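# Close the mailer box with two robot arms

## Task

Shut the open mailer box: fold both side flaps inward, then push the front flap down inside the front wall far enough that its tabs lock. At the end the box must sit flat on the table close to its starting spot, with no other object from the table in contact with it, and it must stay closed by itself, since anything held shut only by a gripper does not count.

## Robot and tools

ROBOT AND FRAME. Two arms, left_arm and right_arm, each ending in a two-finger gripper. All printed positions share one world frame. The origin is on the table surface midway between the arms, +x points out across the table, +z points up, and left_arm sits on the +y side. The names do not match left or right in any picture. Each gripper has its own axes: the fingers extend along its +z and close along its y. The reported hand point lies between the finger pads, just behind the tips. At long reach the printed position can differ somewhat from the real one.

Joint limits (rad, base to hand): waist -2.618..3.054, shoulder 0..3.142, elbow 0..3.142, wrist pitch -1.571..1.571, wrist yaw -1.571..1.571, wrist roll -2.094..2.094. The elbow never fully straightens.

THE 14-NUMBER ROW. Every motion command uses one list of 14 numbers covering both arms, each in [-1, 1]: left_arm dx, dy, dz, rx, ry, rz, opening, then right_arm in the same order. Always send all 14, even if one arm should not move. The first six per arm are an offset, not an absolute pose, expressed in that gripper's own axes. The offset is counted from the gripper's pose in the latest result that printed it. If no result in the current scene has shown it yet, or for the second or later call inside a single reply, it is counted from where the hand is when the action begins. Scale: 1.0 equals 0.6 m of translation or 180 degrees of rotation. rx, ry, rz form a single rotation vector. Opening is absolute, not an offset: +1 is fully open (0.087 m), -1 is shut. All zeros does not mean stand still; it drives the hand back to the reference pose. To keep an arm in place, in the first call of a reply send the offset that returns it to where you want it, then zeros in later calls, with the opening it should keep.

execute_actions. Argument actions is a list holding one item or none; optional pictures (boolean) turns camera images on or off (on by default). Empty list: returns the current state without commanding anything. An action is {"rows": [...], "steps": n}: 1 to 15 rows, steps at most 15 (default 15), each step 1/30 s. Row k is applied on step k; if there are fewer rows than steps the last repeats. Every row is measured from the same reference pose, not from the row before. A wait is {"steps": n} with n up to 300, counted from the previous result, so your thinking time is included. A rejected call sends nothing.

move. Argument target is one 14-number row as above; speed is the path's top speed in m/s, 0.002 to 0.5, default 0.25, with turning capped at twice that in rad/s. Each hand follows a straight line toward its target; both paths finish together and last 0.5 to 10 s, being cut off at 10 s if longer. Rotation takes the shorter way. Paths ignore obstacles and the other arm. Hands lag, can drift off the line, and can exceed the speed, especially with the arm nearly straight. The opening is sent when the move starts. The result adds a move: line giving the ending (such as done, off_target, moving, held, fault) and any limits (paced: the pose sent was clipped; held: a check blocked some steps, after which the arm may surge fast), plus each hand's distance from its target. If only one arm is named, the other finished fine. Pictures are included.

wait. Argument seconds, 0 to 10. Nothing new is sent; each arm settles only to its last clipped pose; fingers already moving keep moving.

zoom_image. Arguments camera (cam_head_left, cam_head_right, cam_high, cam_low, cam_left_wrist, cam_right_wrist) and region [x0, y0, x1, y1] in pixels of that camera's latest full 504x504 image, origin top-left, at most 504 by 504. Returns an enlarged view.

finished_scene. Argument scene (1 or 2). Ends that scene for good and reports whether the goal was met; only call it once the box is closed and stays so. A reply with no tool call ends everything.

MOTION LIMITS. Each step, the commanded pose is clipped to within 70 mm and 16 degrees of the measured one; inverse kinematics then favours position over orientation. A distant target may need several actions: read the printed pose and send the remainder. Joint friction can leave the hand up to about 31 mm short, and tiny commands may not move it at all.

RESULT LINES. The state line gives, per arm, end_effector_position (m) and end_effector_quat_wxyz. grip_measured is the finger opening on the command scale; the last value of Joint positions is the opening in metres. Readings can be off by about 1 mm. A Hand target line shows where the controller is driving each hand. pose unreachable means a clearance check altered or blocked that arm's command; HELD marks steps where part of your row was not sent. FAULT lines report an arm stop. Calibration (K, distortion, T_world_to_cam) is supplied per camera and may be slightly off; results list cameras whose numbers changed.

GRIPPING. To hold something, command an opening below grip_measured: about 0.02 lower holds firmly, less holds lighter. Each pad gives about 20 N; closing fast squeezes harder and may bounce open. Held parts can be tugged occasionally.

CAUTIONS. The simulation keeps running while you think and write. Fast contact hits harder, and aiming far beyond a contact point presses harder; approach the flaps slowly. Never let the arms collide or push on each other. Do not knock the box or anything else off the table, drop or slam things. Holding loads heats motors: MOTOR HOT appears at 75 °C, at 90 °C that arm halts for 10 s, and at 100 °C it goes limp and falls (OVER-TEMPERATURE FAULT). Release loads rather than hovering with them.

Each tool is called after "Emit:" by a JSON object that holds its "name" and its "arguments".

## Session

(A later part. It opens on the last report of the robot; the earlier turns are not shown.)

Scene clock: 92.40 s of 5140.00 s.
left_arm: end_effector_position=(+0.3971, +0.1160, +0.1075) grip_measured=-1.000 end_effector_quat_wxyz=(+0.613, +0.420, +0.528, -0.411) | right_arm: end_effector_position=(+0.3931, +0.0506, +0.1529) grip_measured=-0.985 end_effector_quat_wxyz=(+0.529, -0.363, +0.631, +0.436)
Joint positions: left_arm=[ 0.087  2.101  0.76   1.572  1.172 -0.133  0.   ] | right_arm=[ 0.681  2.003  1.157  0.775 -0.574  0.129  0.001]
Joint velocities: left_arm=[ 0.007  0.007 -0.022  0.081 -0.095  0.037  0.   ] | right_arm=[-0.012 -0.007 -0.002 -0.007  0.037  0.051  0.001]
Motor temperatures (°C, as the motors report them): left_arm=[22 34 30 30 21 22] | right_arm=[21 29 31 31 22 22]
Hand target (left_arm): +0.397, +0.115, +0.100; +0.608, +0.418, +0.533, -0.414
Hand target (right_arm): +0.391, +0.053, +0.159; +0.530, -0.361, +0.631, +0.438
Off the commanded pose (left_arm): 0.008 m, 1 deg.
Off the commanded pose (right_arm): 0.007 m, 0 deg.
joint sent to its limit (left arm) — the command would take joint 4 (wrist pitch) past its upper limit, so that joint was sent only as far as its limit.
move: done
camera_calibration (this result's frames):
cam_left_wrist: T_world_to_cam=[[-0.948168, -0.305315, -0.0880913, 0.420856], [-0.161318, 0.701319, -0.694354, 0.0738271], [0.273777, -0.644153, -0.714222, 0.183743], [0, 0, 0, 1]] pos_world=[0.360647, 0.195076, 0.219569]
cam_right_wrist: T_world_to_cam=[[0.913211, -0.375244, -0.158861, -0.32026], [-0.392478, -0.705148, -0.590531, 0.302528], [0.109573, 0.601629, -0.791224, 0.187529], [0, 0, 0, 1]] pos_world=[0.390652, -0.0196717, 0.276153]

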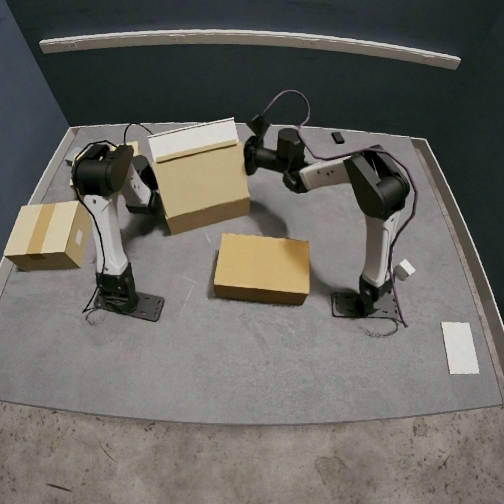

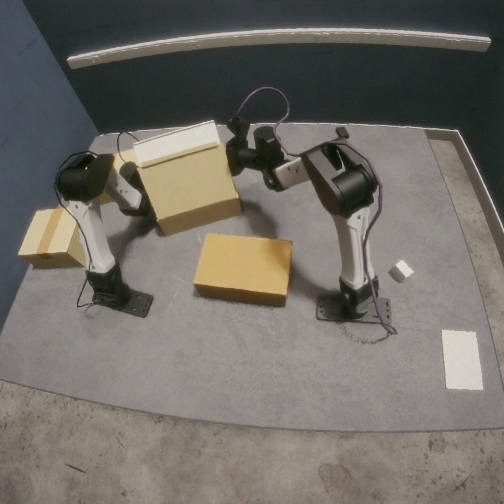

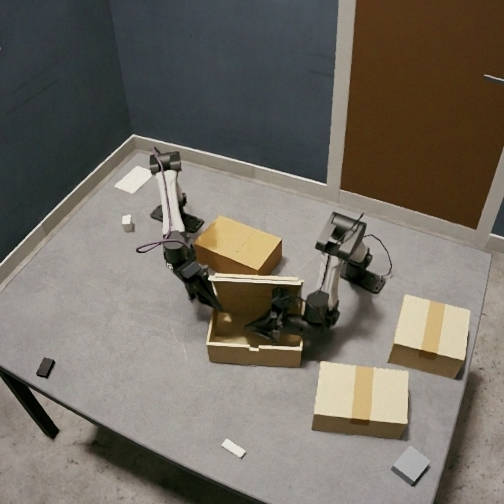

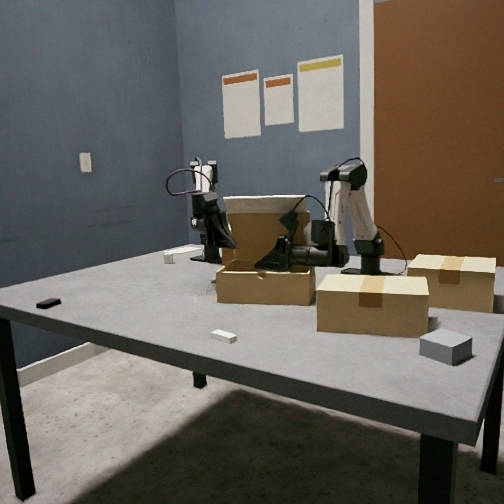

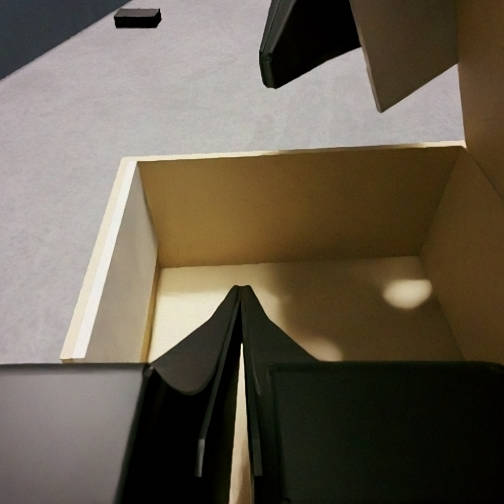

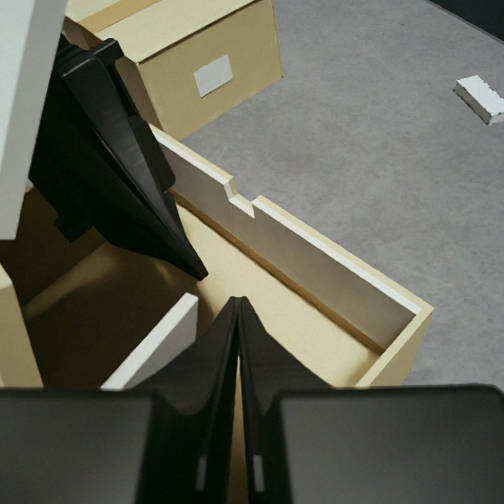

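Emit:
{"name": "move", "arguments": {"target": [-0.05,0,-0.3,0,0,0,-1, 0,-0.03,-0.25,0,0,0,-1], "speed": 0.15}}

Emit:
{"name": "move", "arguments": {"target": [-0.1,0,0,0,0.5,0,0, 0,0,0,0,0,0,-1]}}

Emit:
{"name": "move", "arguments": {"target": [0,0,0,0,0,0.5,0, 0,0,0,0,0,0,-1]}}

Scene clock: 98.07 s of 5140.00 s.
left_arm: end_effector_position=(+0.3452, +0.2907, +0.1232) grip_measured=-1.000 end_effector_quat_wxyz=(+0.619, +0.398, +0.584, -0.341) | right_arm: end_effector_position=(+0.3590, -0.0920, +0.1519) grip_measured=-0.985 end_effector_quat_wxyz=(+0.520, -0.355, +0.641, +0.439)
Joint positions: left_arm=[ 0.639  1.874  0.571  1.572  1.572 -0.174  0.   ] | right_arm=[ 0.376  1.678  0.74   0.824 -0.873  0.108  0.001]
Joint velocities: left_arm=[-0.007 -0.002 -0.012  0.066 -0.022 -0.066  0.   ] | right_arm=[-0.007 -0.012 -0.007  0.081 -0.051 -0.066  0.   ]
Motor temperatures (°C, as the motors report them): left_arm=[22 34 29 29 21 22] | right_arm=[21 30 31 31 22 22]
Hand target (left_arm): +0.339, +0.290, +0.120; +0.615, +0.394, +0.589, -0.347
Hand target (right_arm): +0.355, -0.095, +0.157; +0.529, -0.362, +0.631, +0.437
Off the commanded pose (left_arm): 0.006 m, 11 deg.
Off the commanded pose (right_arm): 0.008 m, 2 deg.
joint sent to its limit (left arm) — the command would take joint 4 (wrist pitch) past its upper limit and joint 5 (wrist yaw) past its upper limit, so those joints were sent only as far as their limits.
After step 90, 0.97 s passed at rest.
move: off_target (left_arm)
camera_calibration (this result's frames):
cam_left_wrist: T_world_to_cam=[[-0.888943, -0.446411, -0.102458, 0.448751], [-0.290765, 0.72287, -0.626829, -0.0160769], [0.353887, -0.527424, -0.772391, 0.267259], [0, 0, 0, 1]] pos_world=[0.29966, 0.352908, 0.242329]
cam_right_wrist: T_world_to_cam=[[0.905651, -0.380792, -0.186532, -0.336365], [-0.414837, -0.704614, -0.575699, 0.193774], [0.0877889, 0.598763, -0.796101, 0.28456], [0, 0, 0, 1]] pos_world=[0.360033, -0.161934, 0.275351]

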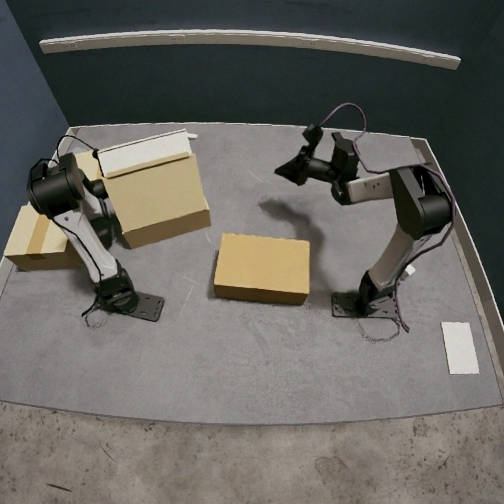

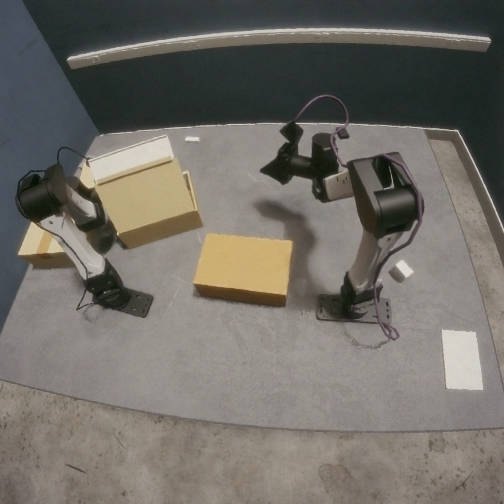

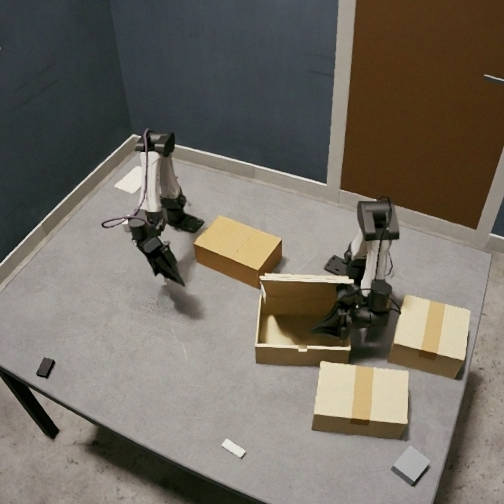

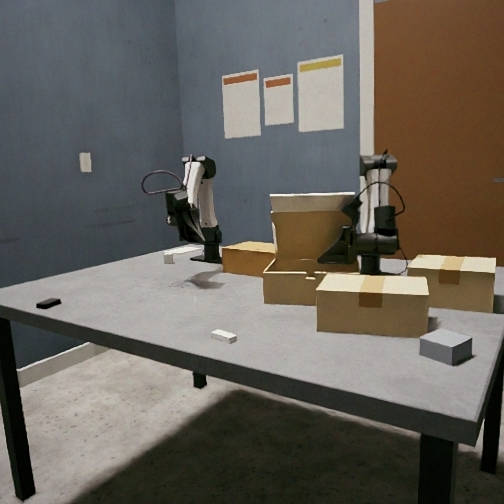

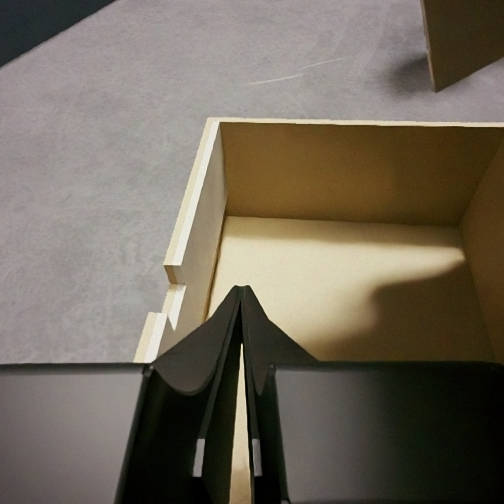

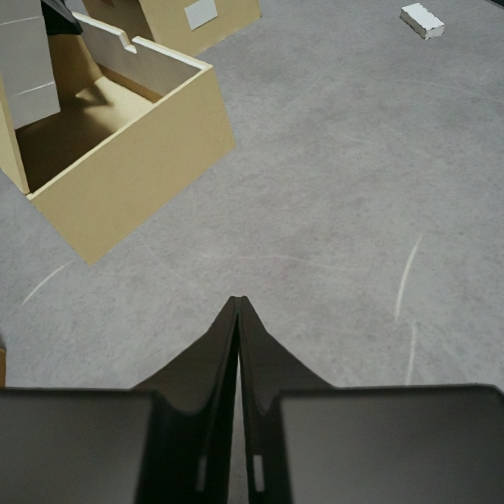

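Scene clock: 101.53 s of 5140.00 s.
left_arm: end_effector_position=(+0.3401, +0.2882, +0.1794) grip_measured=+0.000 end_effector_quat_wxyz=(+0.625, +0.409, +0.577, -0.330) | right_arm: end_effector_position=(+0.3589, -0.0920, +0.1519) grip_measured=-0.985 end_effector_quat_wxyz=(+0.520, -0.355, +0.641, +0.439)
Joint positions: left_arm=[ 0.639  1.696  0.611  1.565  1.574 -0.349  0.044] | right_arm=[ 0.376  1.678  0.74   0.824 -0.873  0.108  0.001]
Joint velocities: left_arm=[-0.007  0.012  0.007  0.037  0.022  0.007 -0.   ] | right_arm=[ 0.017  0.007 -0.007 -0.022  0.022 -0.051 -0.001]
Motor temperatures (°C, as the motors report them): left_arm=[22 34 30 29 21 22] | right_arm=[21 30 31 31 22 22]
Hand target (left_arm): +0.341, +0.289, +0.183; +0.622, +0.411, +0.578, -0.332
Hand target (right_arm): +0.359, -0.092, +0.152; +0.520, -0.355, +0.641, +0.439
Off the commanded pose (left_arm): 0.004 m, 90 deg; orientation clipped at the last step of the last action.
Off the commanded pose (right_arm): 0.000 m, 0 deg.
joint sent to its limit (left arm) — the command would take joint 5 (wrist yaw) past its upper limit, so that joint was sent only as far as its limit.
move: off_target (left_arm); limits=paced
camera_calibration (this result's frames):
cam_left_wrist: T_world_to_cam=[[-0.886092, -0.442593, -0.137668, 0.453048], [-0.269897, 0.734145, -0.623047, 0.008453], [0.376825, -0.51492, -0.769974, 0.29925], [0, 0, 0, 1]] pos_world=[0.290959, 0.3484, 0.298052]
cam_right_wrist: T_world_to_cam=[[0.905792, -0.380441, -0.18656, -0.336313], [-0.414578, -0.704747, -0.575723, 0.193665], [0.0875507, 0.598829, -0.796077, 0.284645], [0, 0, 0, 1]] pos_world=[0.359998, -0.161916, 0.275354]

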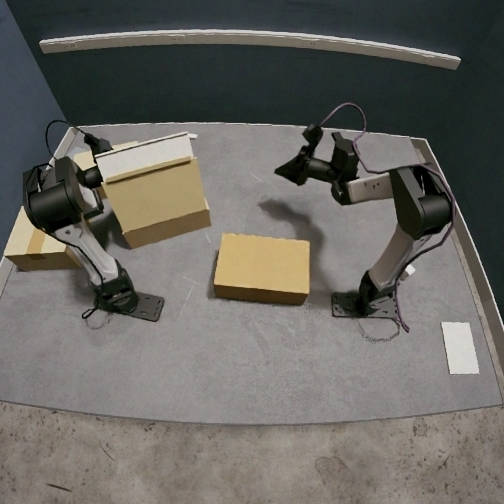

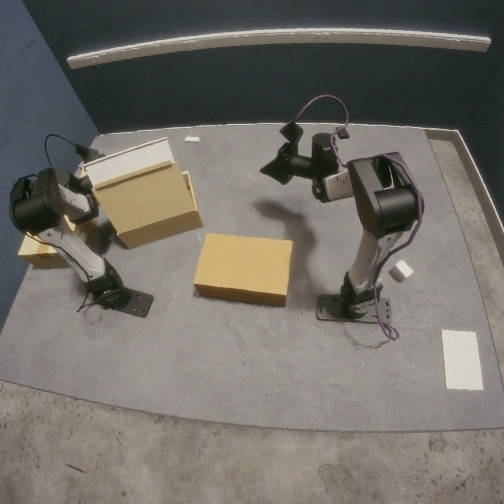

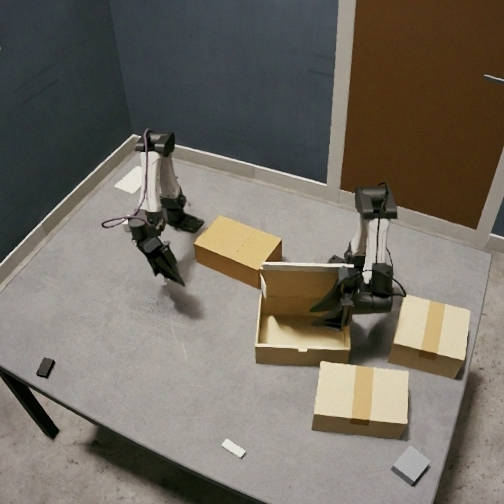

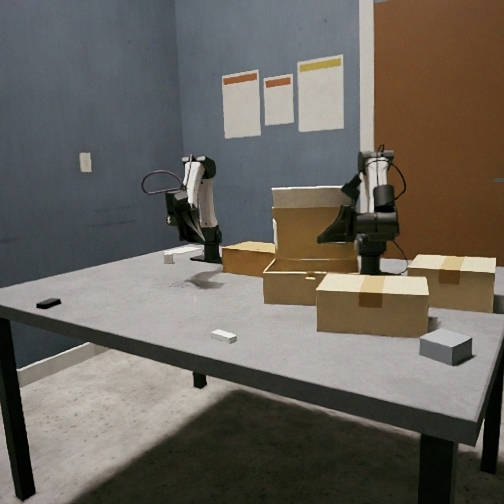

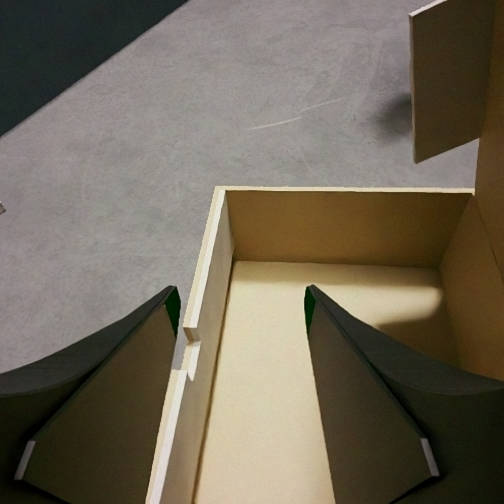

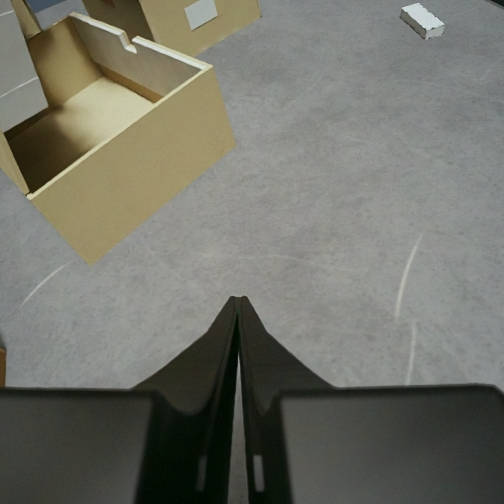

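Scene clock: 105.30 s of 5140.00 s.
left_arm: end_effector_position=(+0.3423, +0.2891, +0.1894) grip_measured=+0.000 end_effector_quat_wxyz=(+0.673, +0.699, +0.110, +0.217) | right_arm: end_effector_position=(+0.3589, -0.0920, +0.1519) grip_measured=-0.985 end_effector_quat_wxyz=(+0.520, -0.355, +0.641, +0.439)
Joint positions: left_arm=[0.639 1.685 0.425 1.565 1.574 1.422 0.044] | right_arm=[ 0.376  1.678  0.74   0.824 -0.873  0.108  0.001]
Joint velocities: left_arm=[-0.002 -0.022 -0.012  0.051  0.022 -0.051 -0.   ] | right_arm=[ 0.002 -0.022 -0.002 -0.066  0.022 -0.037 -0.001]
Motor temperatures (°C, as the motors report them): left_arm=[22 34 29 29 21 22] | right_arm=[21 30 31 31 22 22]
Hand target (left_arm): +0.339, +0.287, +0.180; +0.676, +0.697, +0.118, +0.208
Hand target (right_arm): +0.359, -0.092, +0.152; +0.520, -0.355, +0.641, +0.439
Off the commanded pose (left_arm): 0.010 m, 1 deg.
Off the commanded pose (right_arm): 0.000 m, 0 deg.
move: done
camera_calibration (this result's frames):
cam_left_wrist: T_world_to_cam=[[0.143245, 0.0780801, -0.986602, 0.114748], [0.205411, 0.972829, 0.106814, -0.355299], [0.968136, -0.21796, 0.123315, -0.150819], [0, 0, 0, 1]] pos_world=[0.202559, 0.303813, 0.16976]
cam_right_wrist: T_world_to_cam=[[0.905792, -0.380441, -0.18656, -0.336313], [-0.414578, -0.704747, -0.575723, 0.193665], [0.0875507, 0.598829, -0.796077, 0.284645], [0, 0, 0, 1]] pos_world=[0.359998, -0.161916, 0.275354]

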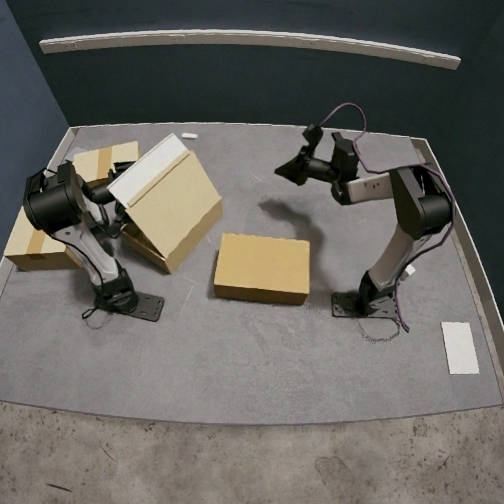

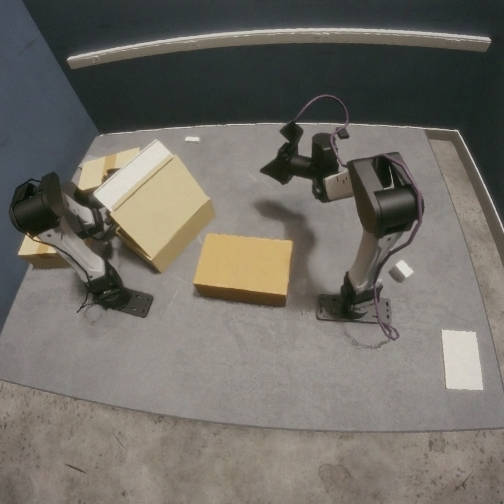

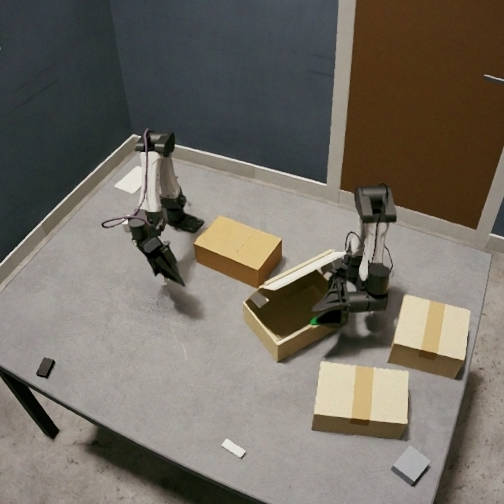

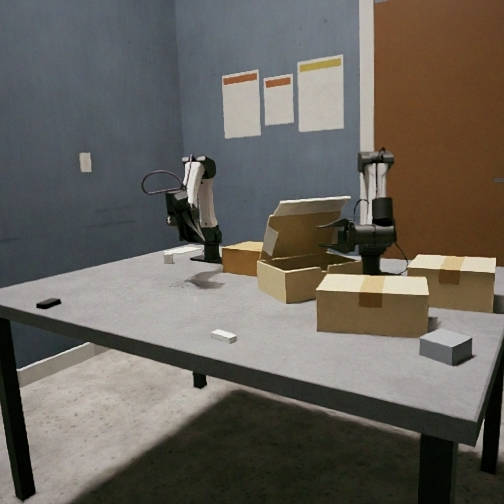

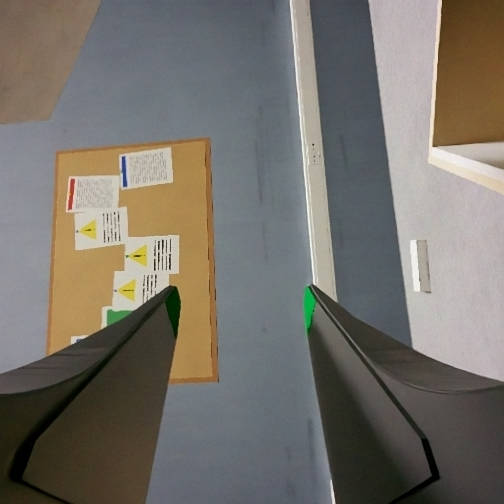

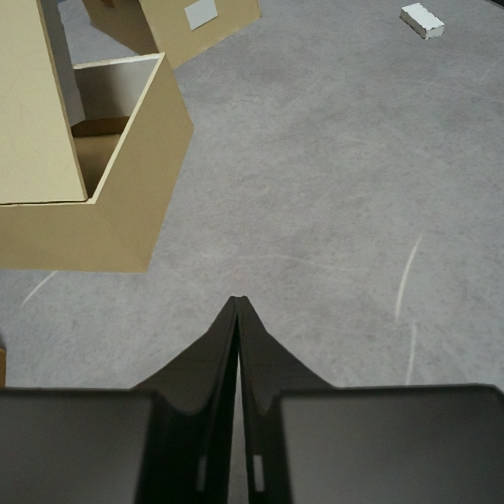

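Emit:
{"name": "move", "arguments": {"target": [0.25,0.05,-0.25,0,0.45,0,0, 0,0,0,0,0,0,-1], "speed": 0.15}}

Scene clock: 112.80 s of 5140.00 s.
left_arm: end_effector_position=(+0.3974, +0.4888, +0.2490) grip_measured=+0.000 end_effector_quat_wxyz=(+0.442, +0.387, +0.515, +0.624) | right_arm: end_effector_position=(+0.3589, -0.0920, +0.1519) grip_measured=-0.985 end_effector_quat_wxyz=(+0.520, -0.355, +0.641, +0.439)
Joint positions: left_arm=[0.499 1.498 0.509 1.161 0.02  1.596 0.044] | right_arm=[ 0.376  1.678  0.74   0.824 -0.873  0.108  0.001]
Joint velocities: left_arm=[-0.007  0.002 -0.017 -0.066 -0.007 -0.081  0.001] | right_arm=[ 0.007  0.002  0.002 -0.037  0.007  0.007 -0.   ]
Motor temperatures (°C, as the motors report them): left_arm=[22 33 29 29 21 22] | right_arm=[21 30 31 31 22 22]
Hand target (left_arm): +0.403, +0.488, +0.241; +0.435, +0.396, +0.523, +0.617
Hand target (right_arm): +0.359, -0.092, +0.152; +0.520, -0.355, +0.641, +0.439
Off the commanded pose (left_arm): 0.009 m, 1 deg.
Off the commanded pose (right_arm): 0.000 m, 0 deg.
move: done
camera_calibration (this result's frames):
cam_left_wrist: T_world_to_cam=[[0.148031, 0.0852756, -0.985299, 0.144293], [-0.924567, 0.365609, -0.107264, 0.231857], [0.351088, 0.926854, 0.132965, -0.484781], [0, 0, 0, 1]] pos_world=[0.363208, 0.352247, 0.2315]
cam_right_wrist: T_world_to_cam=[[0.905792, -0.380441, -0.18656, -0.336313], [-0.414578, -0.704747, -0.575723, 0.193665], [0.0875507, 0.598829, -0.796077, 0.284645], [0, 0, 0, 1]] pos_world=[0.359998, -0.161916, 0.275354]

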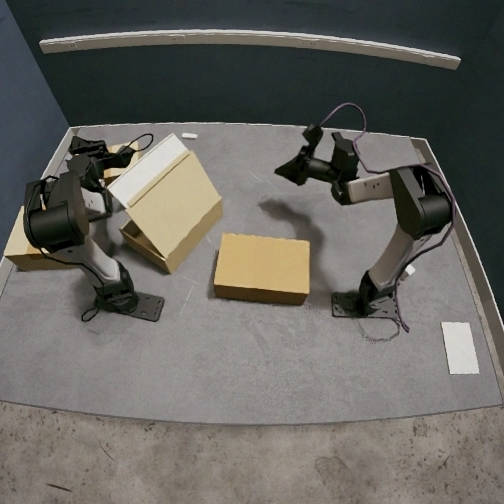

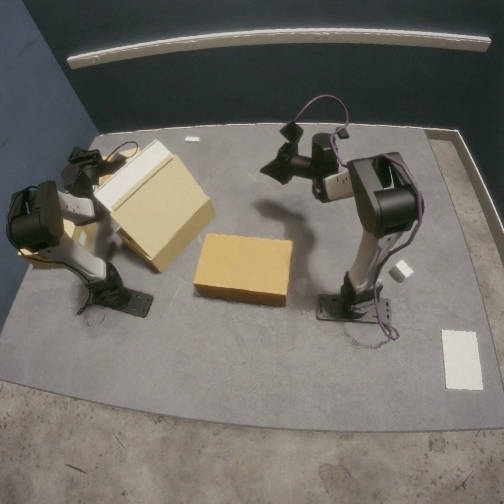

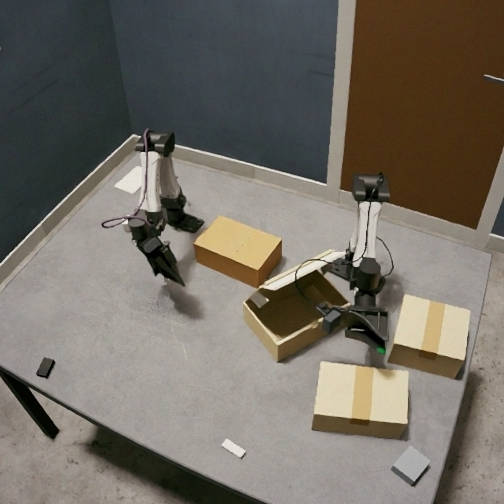

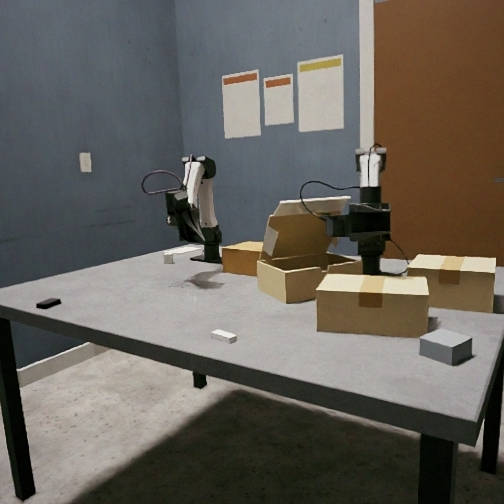

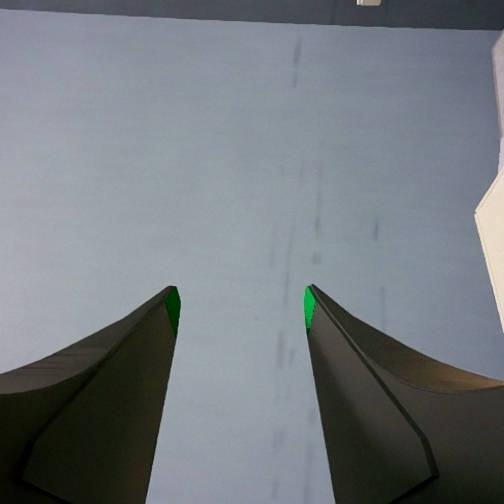

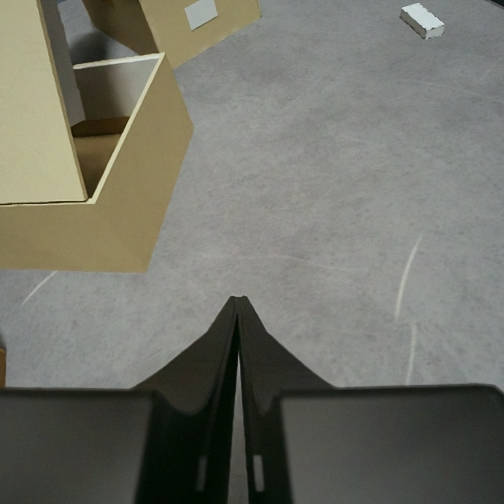

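Emit:
{"name": "move", "arguments": {"target": [-0.1,0,-0.1,0.555,0,0,0, 0,0,0,0,0,0,-1], "speed": 0.2}}

Scene clock: 121.17 s of 5140.00 s.
left_arm: end_effector_position=(+0.3657, +0.4184, +0.2398) grip_measured=+0.000 end_effector_quat_wxyz=(+0.076, +0.591, +0.797, +0.101) | right_arm: end_effector_position=(+0.3589, -0.0920, +0.1519) grip_measured=-0.985 end_effector_quat_wxyz=(+0.520, -0.355, +0.641, +0.439)
Joint positions: left_arm=[ 0.327  1.861  2.093 -1.551 -0.032  1.44   0.044] | right_arm=[ 0.376  1.678  0.74   0.824 -0.873  0.108  0.001]
Joint velocities: left_arm=[ 0.012 -0.002 -0.007  0.051 -0.007 -0.051  0.001] | right_arm=[-0.022  0.002 -0.007 -0.022 -0.066 -0.007 -0.001]
Motor temperatures (°C, as the motors report them): left_arm=[22 32 30 29 21 22] | right_arm=[21 30 31 31 22 22]
Hand target (left_arm): +0.360, +0.413, +0.235; +0.067, +0.594, +0.797, +0.088
Hand target (right_arm): +0.359, -0.092, +0.152; +0.520, -0.355, +0.641, +0.439
Off the commanded pose (left_arm): 0.008 m, 15 deg.
Off the commanded pose (right_arm): 0.000 m, 0 deg.
joint sent to its limit (left arm) — the command would take joint 4 (wrist pitch) past its lower limit, so that joint was sent only as far as its limit.
After step 90, 0.70 s passed at rest.
move: off_target (left_arm)
camera_calibration (this result's frames):
cam_left_wrist: T_world_to_cam=[[-0.929443, -0.273465, -0.247694, 0.51319], [-0.362408, 0.550629, 0.751976, -0.261699], [-0.0692511, 0.788685, -0.610884, -0.0173032], [0, 0, 0, 1]] pos_world=[0.38094, 0.298085, 0.313336]
cam_right_wrist: T_world_to_cam=[[0.905792, -0.380441, -0.18656, -0.336313], [-0.414578, -0.704747, -0.575723, 0.193665], [0.0875507, 0.598829, -0.796077, 0.284645], [0, 0, 0, 1]] pos_world=[0.359998, -0.161916, 0.275354]

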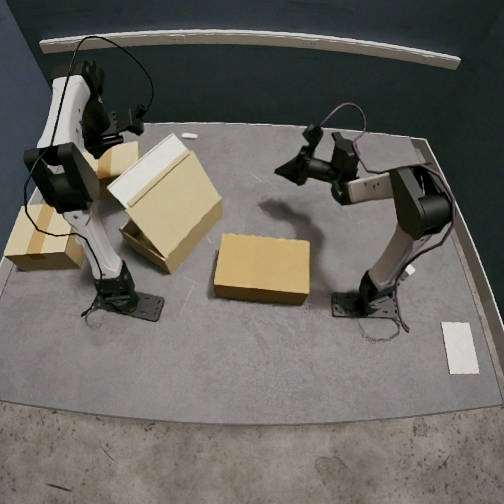

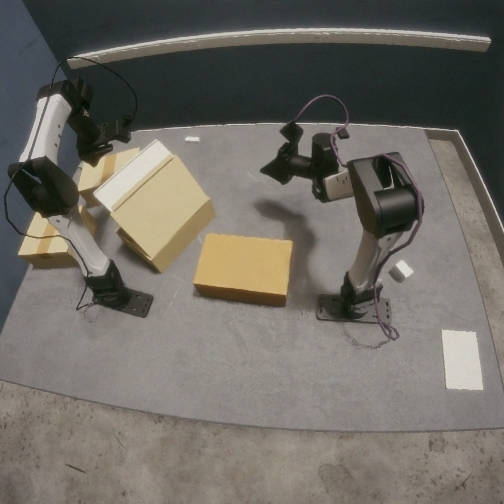

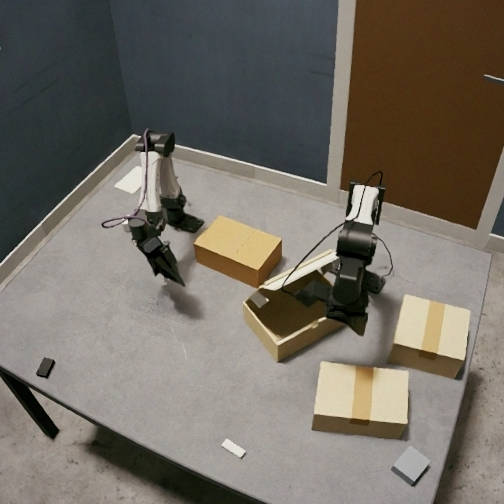

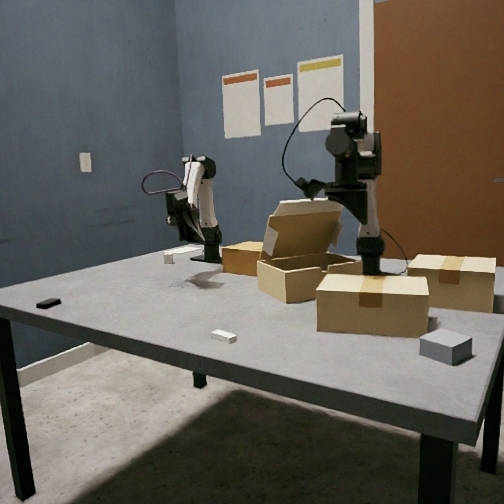

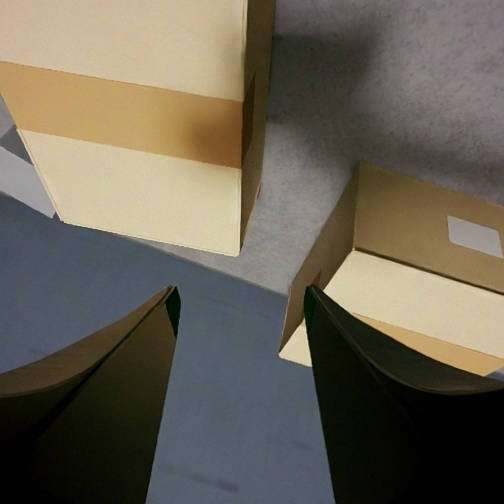

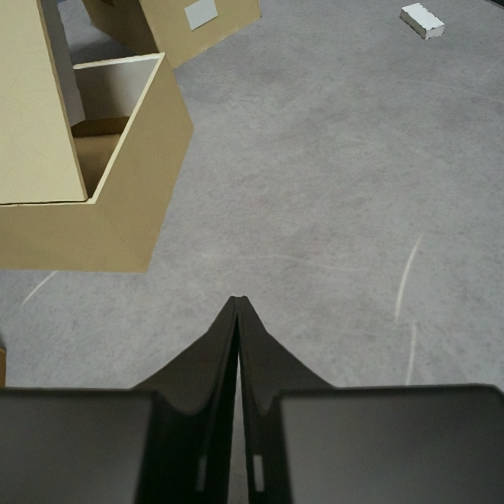

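Emit:
{"name": "move", "arguments": {"target": [-0.118,-0.158,0.15,0.07,0,-0.217,0.3, 0,0,0,0,0,0,-1], "speed": 0.12}}

Scene clock: 128.23 s of 5140.00 s.
left_arm: end_effector_position=(+0.3234, +0.3342, +0.1323) grip_measured=+0.300 end_effector_quat_wxyz=(+0.043, +0.295, +0.954, -0.017) | right_arm: end_effector_position=(+0.3589, -0.0920, +0.1519) grip_measured=-0.985 end_effector_quat_wxyz=(+0.520, -0.355, +0.641, +0.439)
Joint positions: left_arm=[ 0.192  1.828  1.65  -1.323  0.059  0.621  0.057] | right_arm=[ 0.376  1.678  0.74   0.824 -0.873  0.108  0.001]
Joint velocities: left_arm=[-0.002  0.007  0.002 -0.007 -0.022 -0.037 -0.001] | right_arm=[-0.012 -0.017  0.012  0.037  0.007 -0.037 -0.001]
Motor temperatures (°C, as the motors report them): left_arm=[22 34 30 29 21 22] | right_arm=[21 30 31 31 22 22]
Hand target (left_arm): +0.321, +0.330, +0.129; +0.043, +0.295, +0.954, -0.019
Hand target (right_arm): +0.359, -0.092, +0.152; +0.520, -0.355, +0.641, +0.439
Off the commanded pose (left_arm): 0.006 m, 0 deg.
Off the commanded pose (right_arm): 0.000 m, 0 deg.
After step 90, 0.63 s passed at rest.
move: done
camera_calibration (this result's frames):
cam_left_wrist: T_world_to_cam=[[-0.570737, -0.821073, 0.00993813, 0.457183], [-0.569833, 0.404753, 0.715168, -0.0290984], [-0.591228, 0.40251, -0.698881, 0.290014], [0, 0, 0, 1]] pos_world=[0.415814, 0.270425, 0.218952]
cam_right_wrist: T_world_to_cam=[[0.905792, -0.380441, -0.18656, -0.336313], [-0.414578, -0.704747, -0.575723, 0.193665], [0.0875507, 0.598829, -0.796077, 0.284645], [0, 0, 0, 1]] pos_world=[0.359998, -0.161916, 0.275354]

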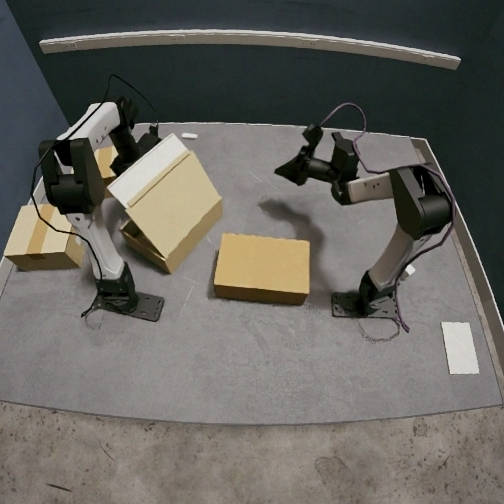

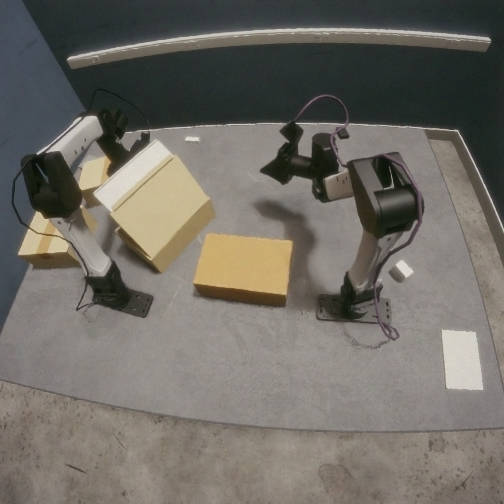

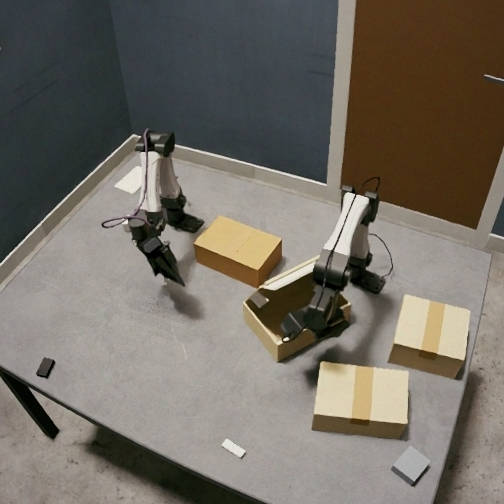

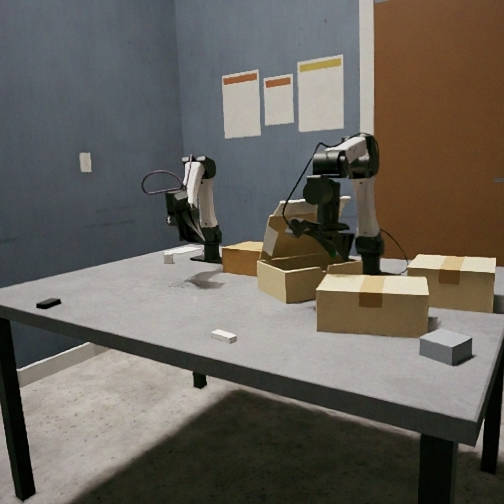

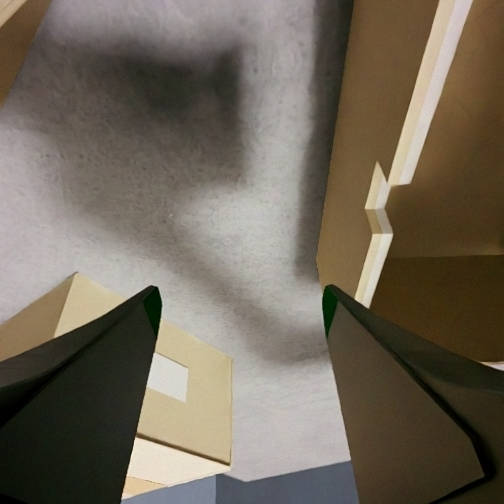

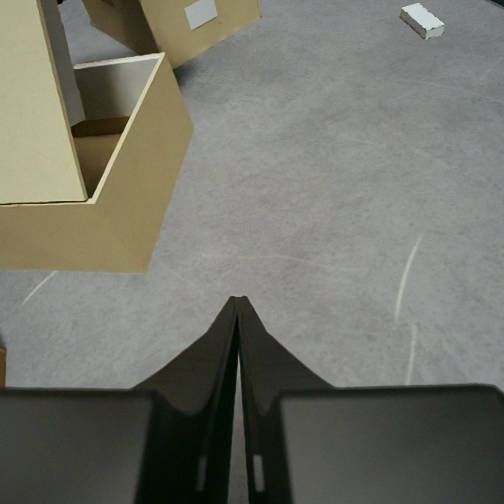

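Emit:
{"name": "move", "arguments": {"target": [0.06,-0.095,0,0,0,0,0.3, 0,0,0,0,0,0,-1], "speed": 0.08}}

Scene clock: 130.93 s of 5140.00 s.
left_arm: end_effector_position=(+0.2645, +0.3077, +0.1345) grip_measured=+0.300 end_effector_quat_wxyz=(+0.045, +0.295, +0.954, -0.019) | right_arm: end_effector_position=(+0.3589, -0.0920, +0.1519) grip_measured=-0.985 end_effector_quat_wxyz=(+0.520, -0.355, +0.641, +0.439)
Joint positions: left_arm=[ 0.108  1.599  1.397 -1.291  0.059  0.537  0.057] | right_arm=[ 0.376  1.678  0.74   0.824 -0.873  0.108  0.001]
Joint velocities: left_arm=[-0.002 -0.012  0.007 -0.051  0.022 -0.037  0.   ] | right_arm=[-0.002 -0.027  0.012 -0.051 -0.139  0.037 -0.   ]
Motor temperatures (°C, as the motors report them): left_arm=[22 34 30 28 21 22] | right_arm=[21 30 31 31 22 22]
Hand target (left_arm): +0.262, +0.306, +0.130; +0.042, +0.295, +0.954, -0.018
Hand target (right_arm): +0.359, -0.092, +0.152; +0.520, -0.355, +0.641, +0.439
Off the commanded pose (left_arm): 0.006 m, 0 deg.
Off the commanded pose (right_arm): 0.000 m, 0 deg.
move: done
camera_calibration (this result's frames):
cam_left_wrist: T_world_to_cam=[[-0.571088, -0.820764, 0.0143193, 0.401167], [-0.570965, 0.40969, 0.711445, -0.0542752], [-0.589795, 0.398122, -0.702596, 0.268859], [0, 0, 0, 1]] pos_world=[0.356684, 0.244461, 0.221769]
cam_right_wrist: T_world_to_cam=[[0.905792, -0.380441, -0.18656, -0.336313], [-0.414578, -0.704747, -0.575723, 0.193665], [0.0875507, 0.598829, -0.796077, 0.284645], [0, 0, 0, 1]] pos_world=[0.359998, -0.161916, 0.275354]

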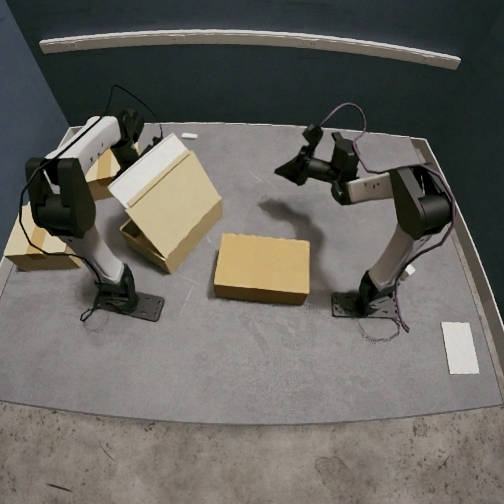

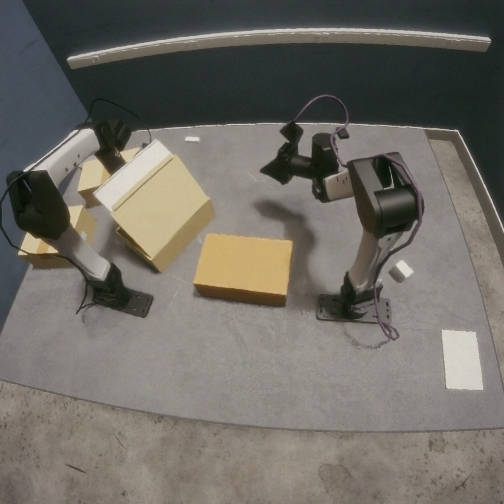

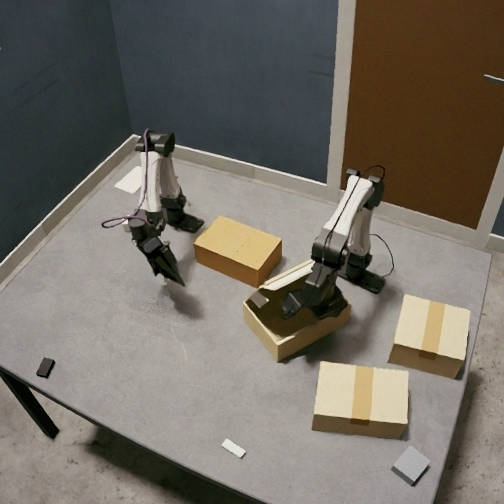

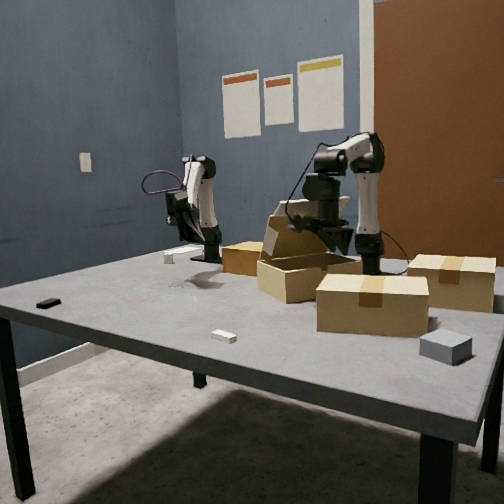

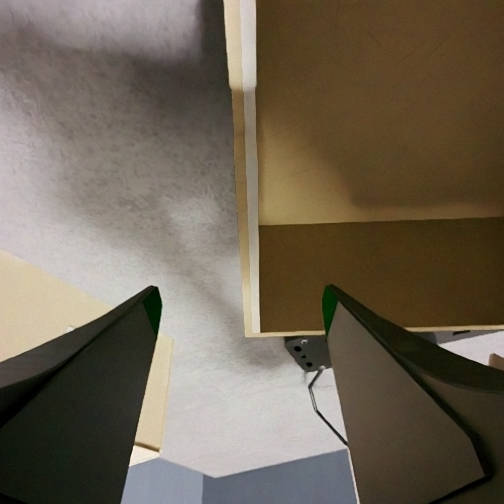

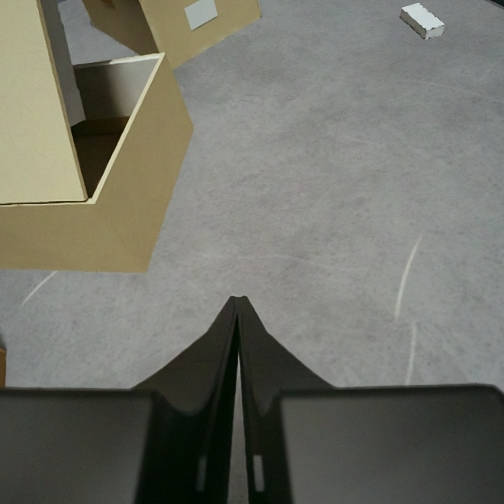

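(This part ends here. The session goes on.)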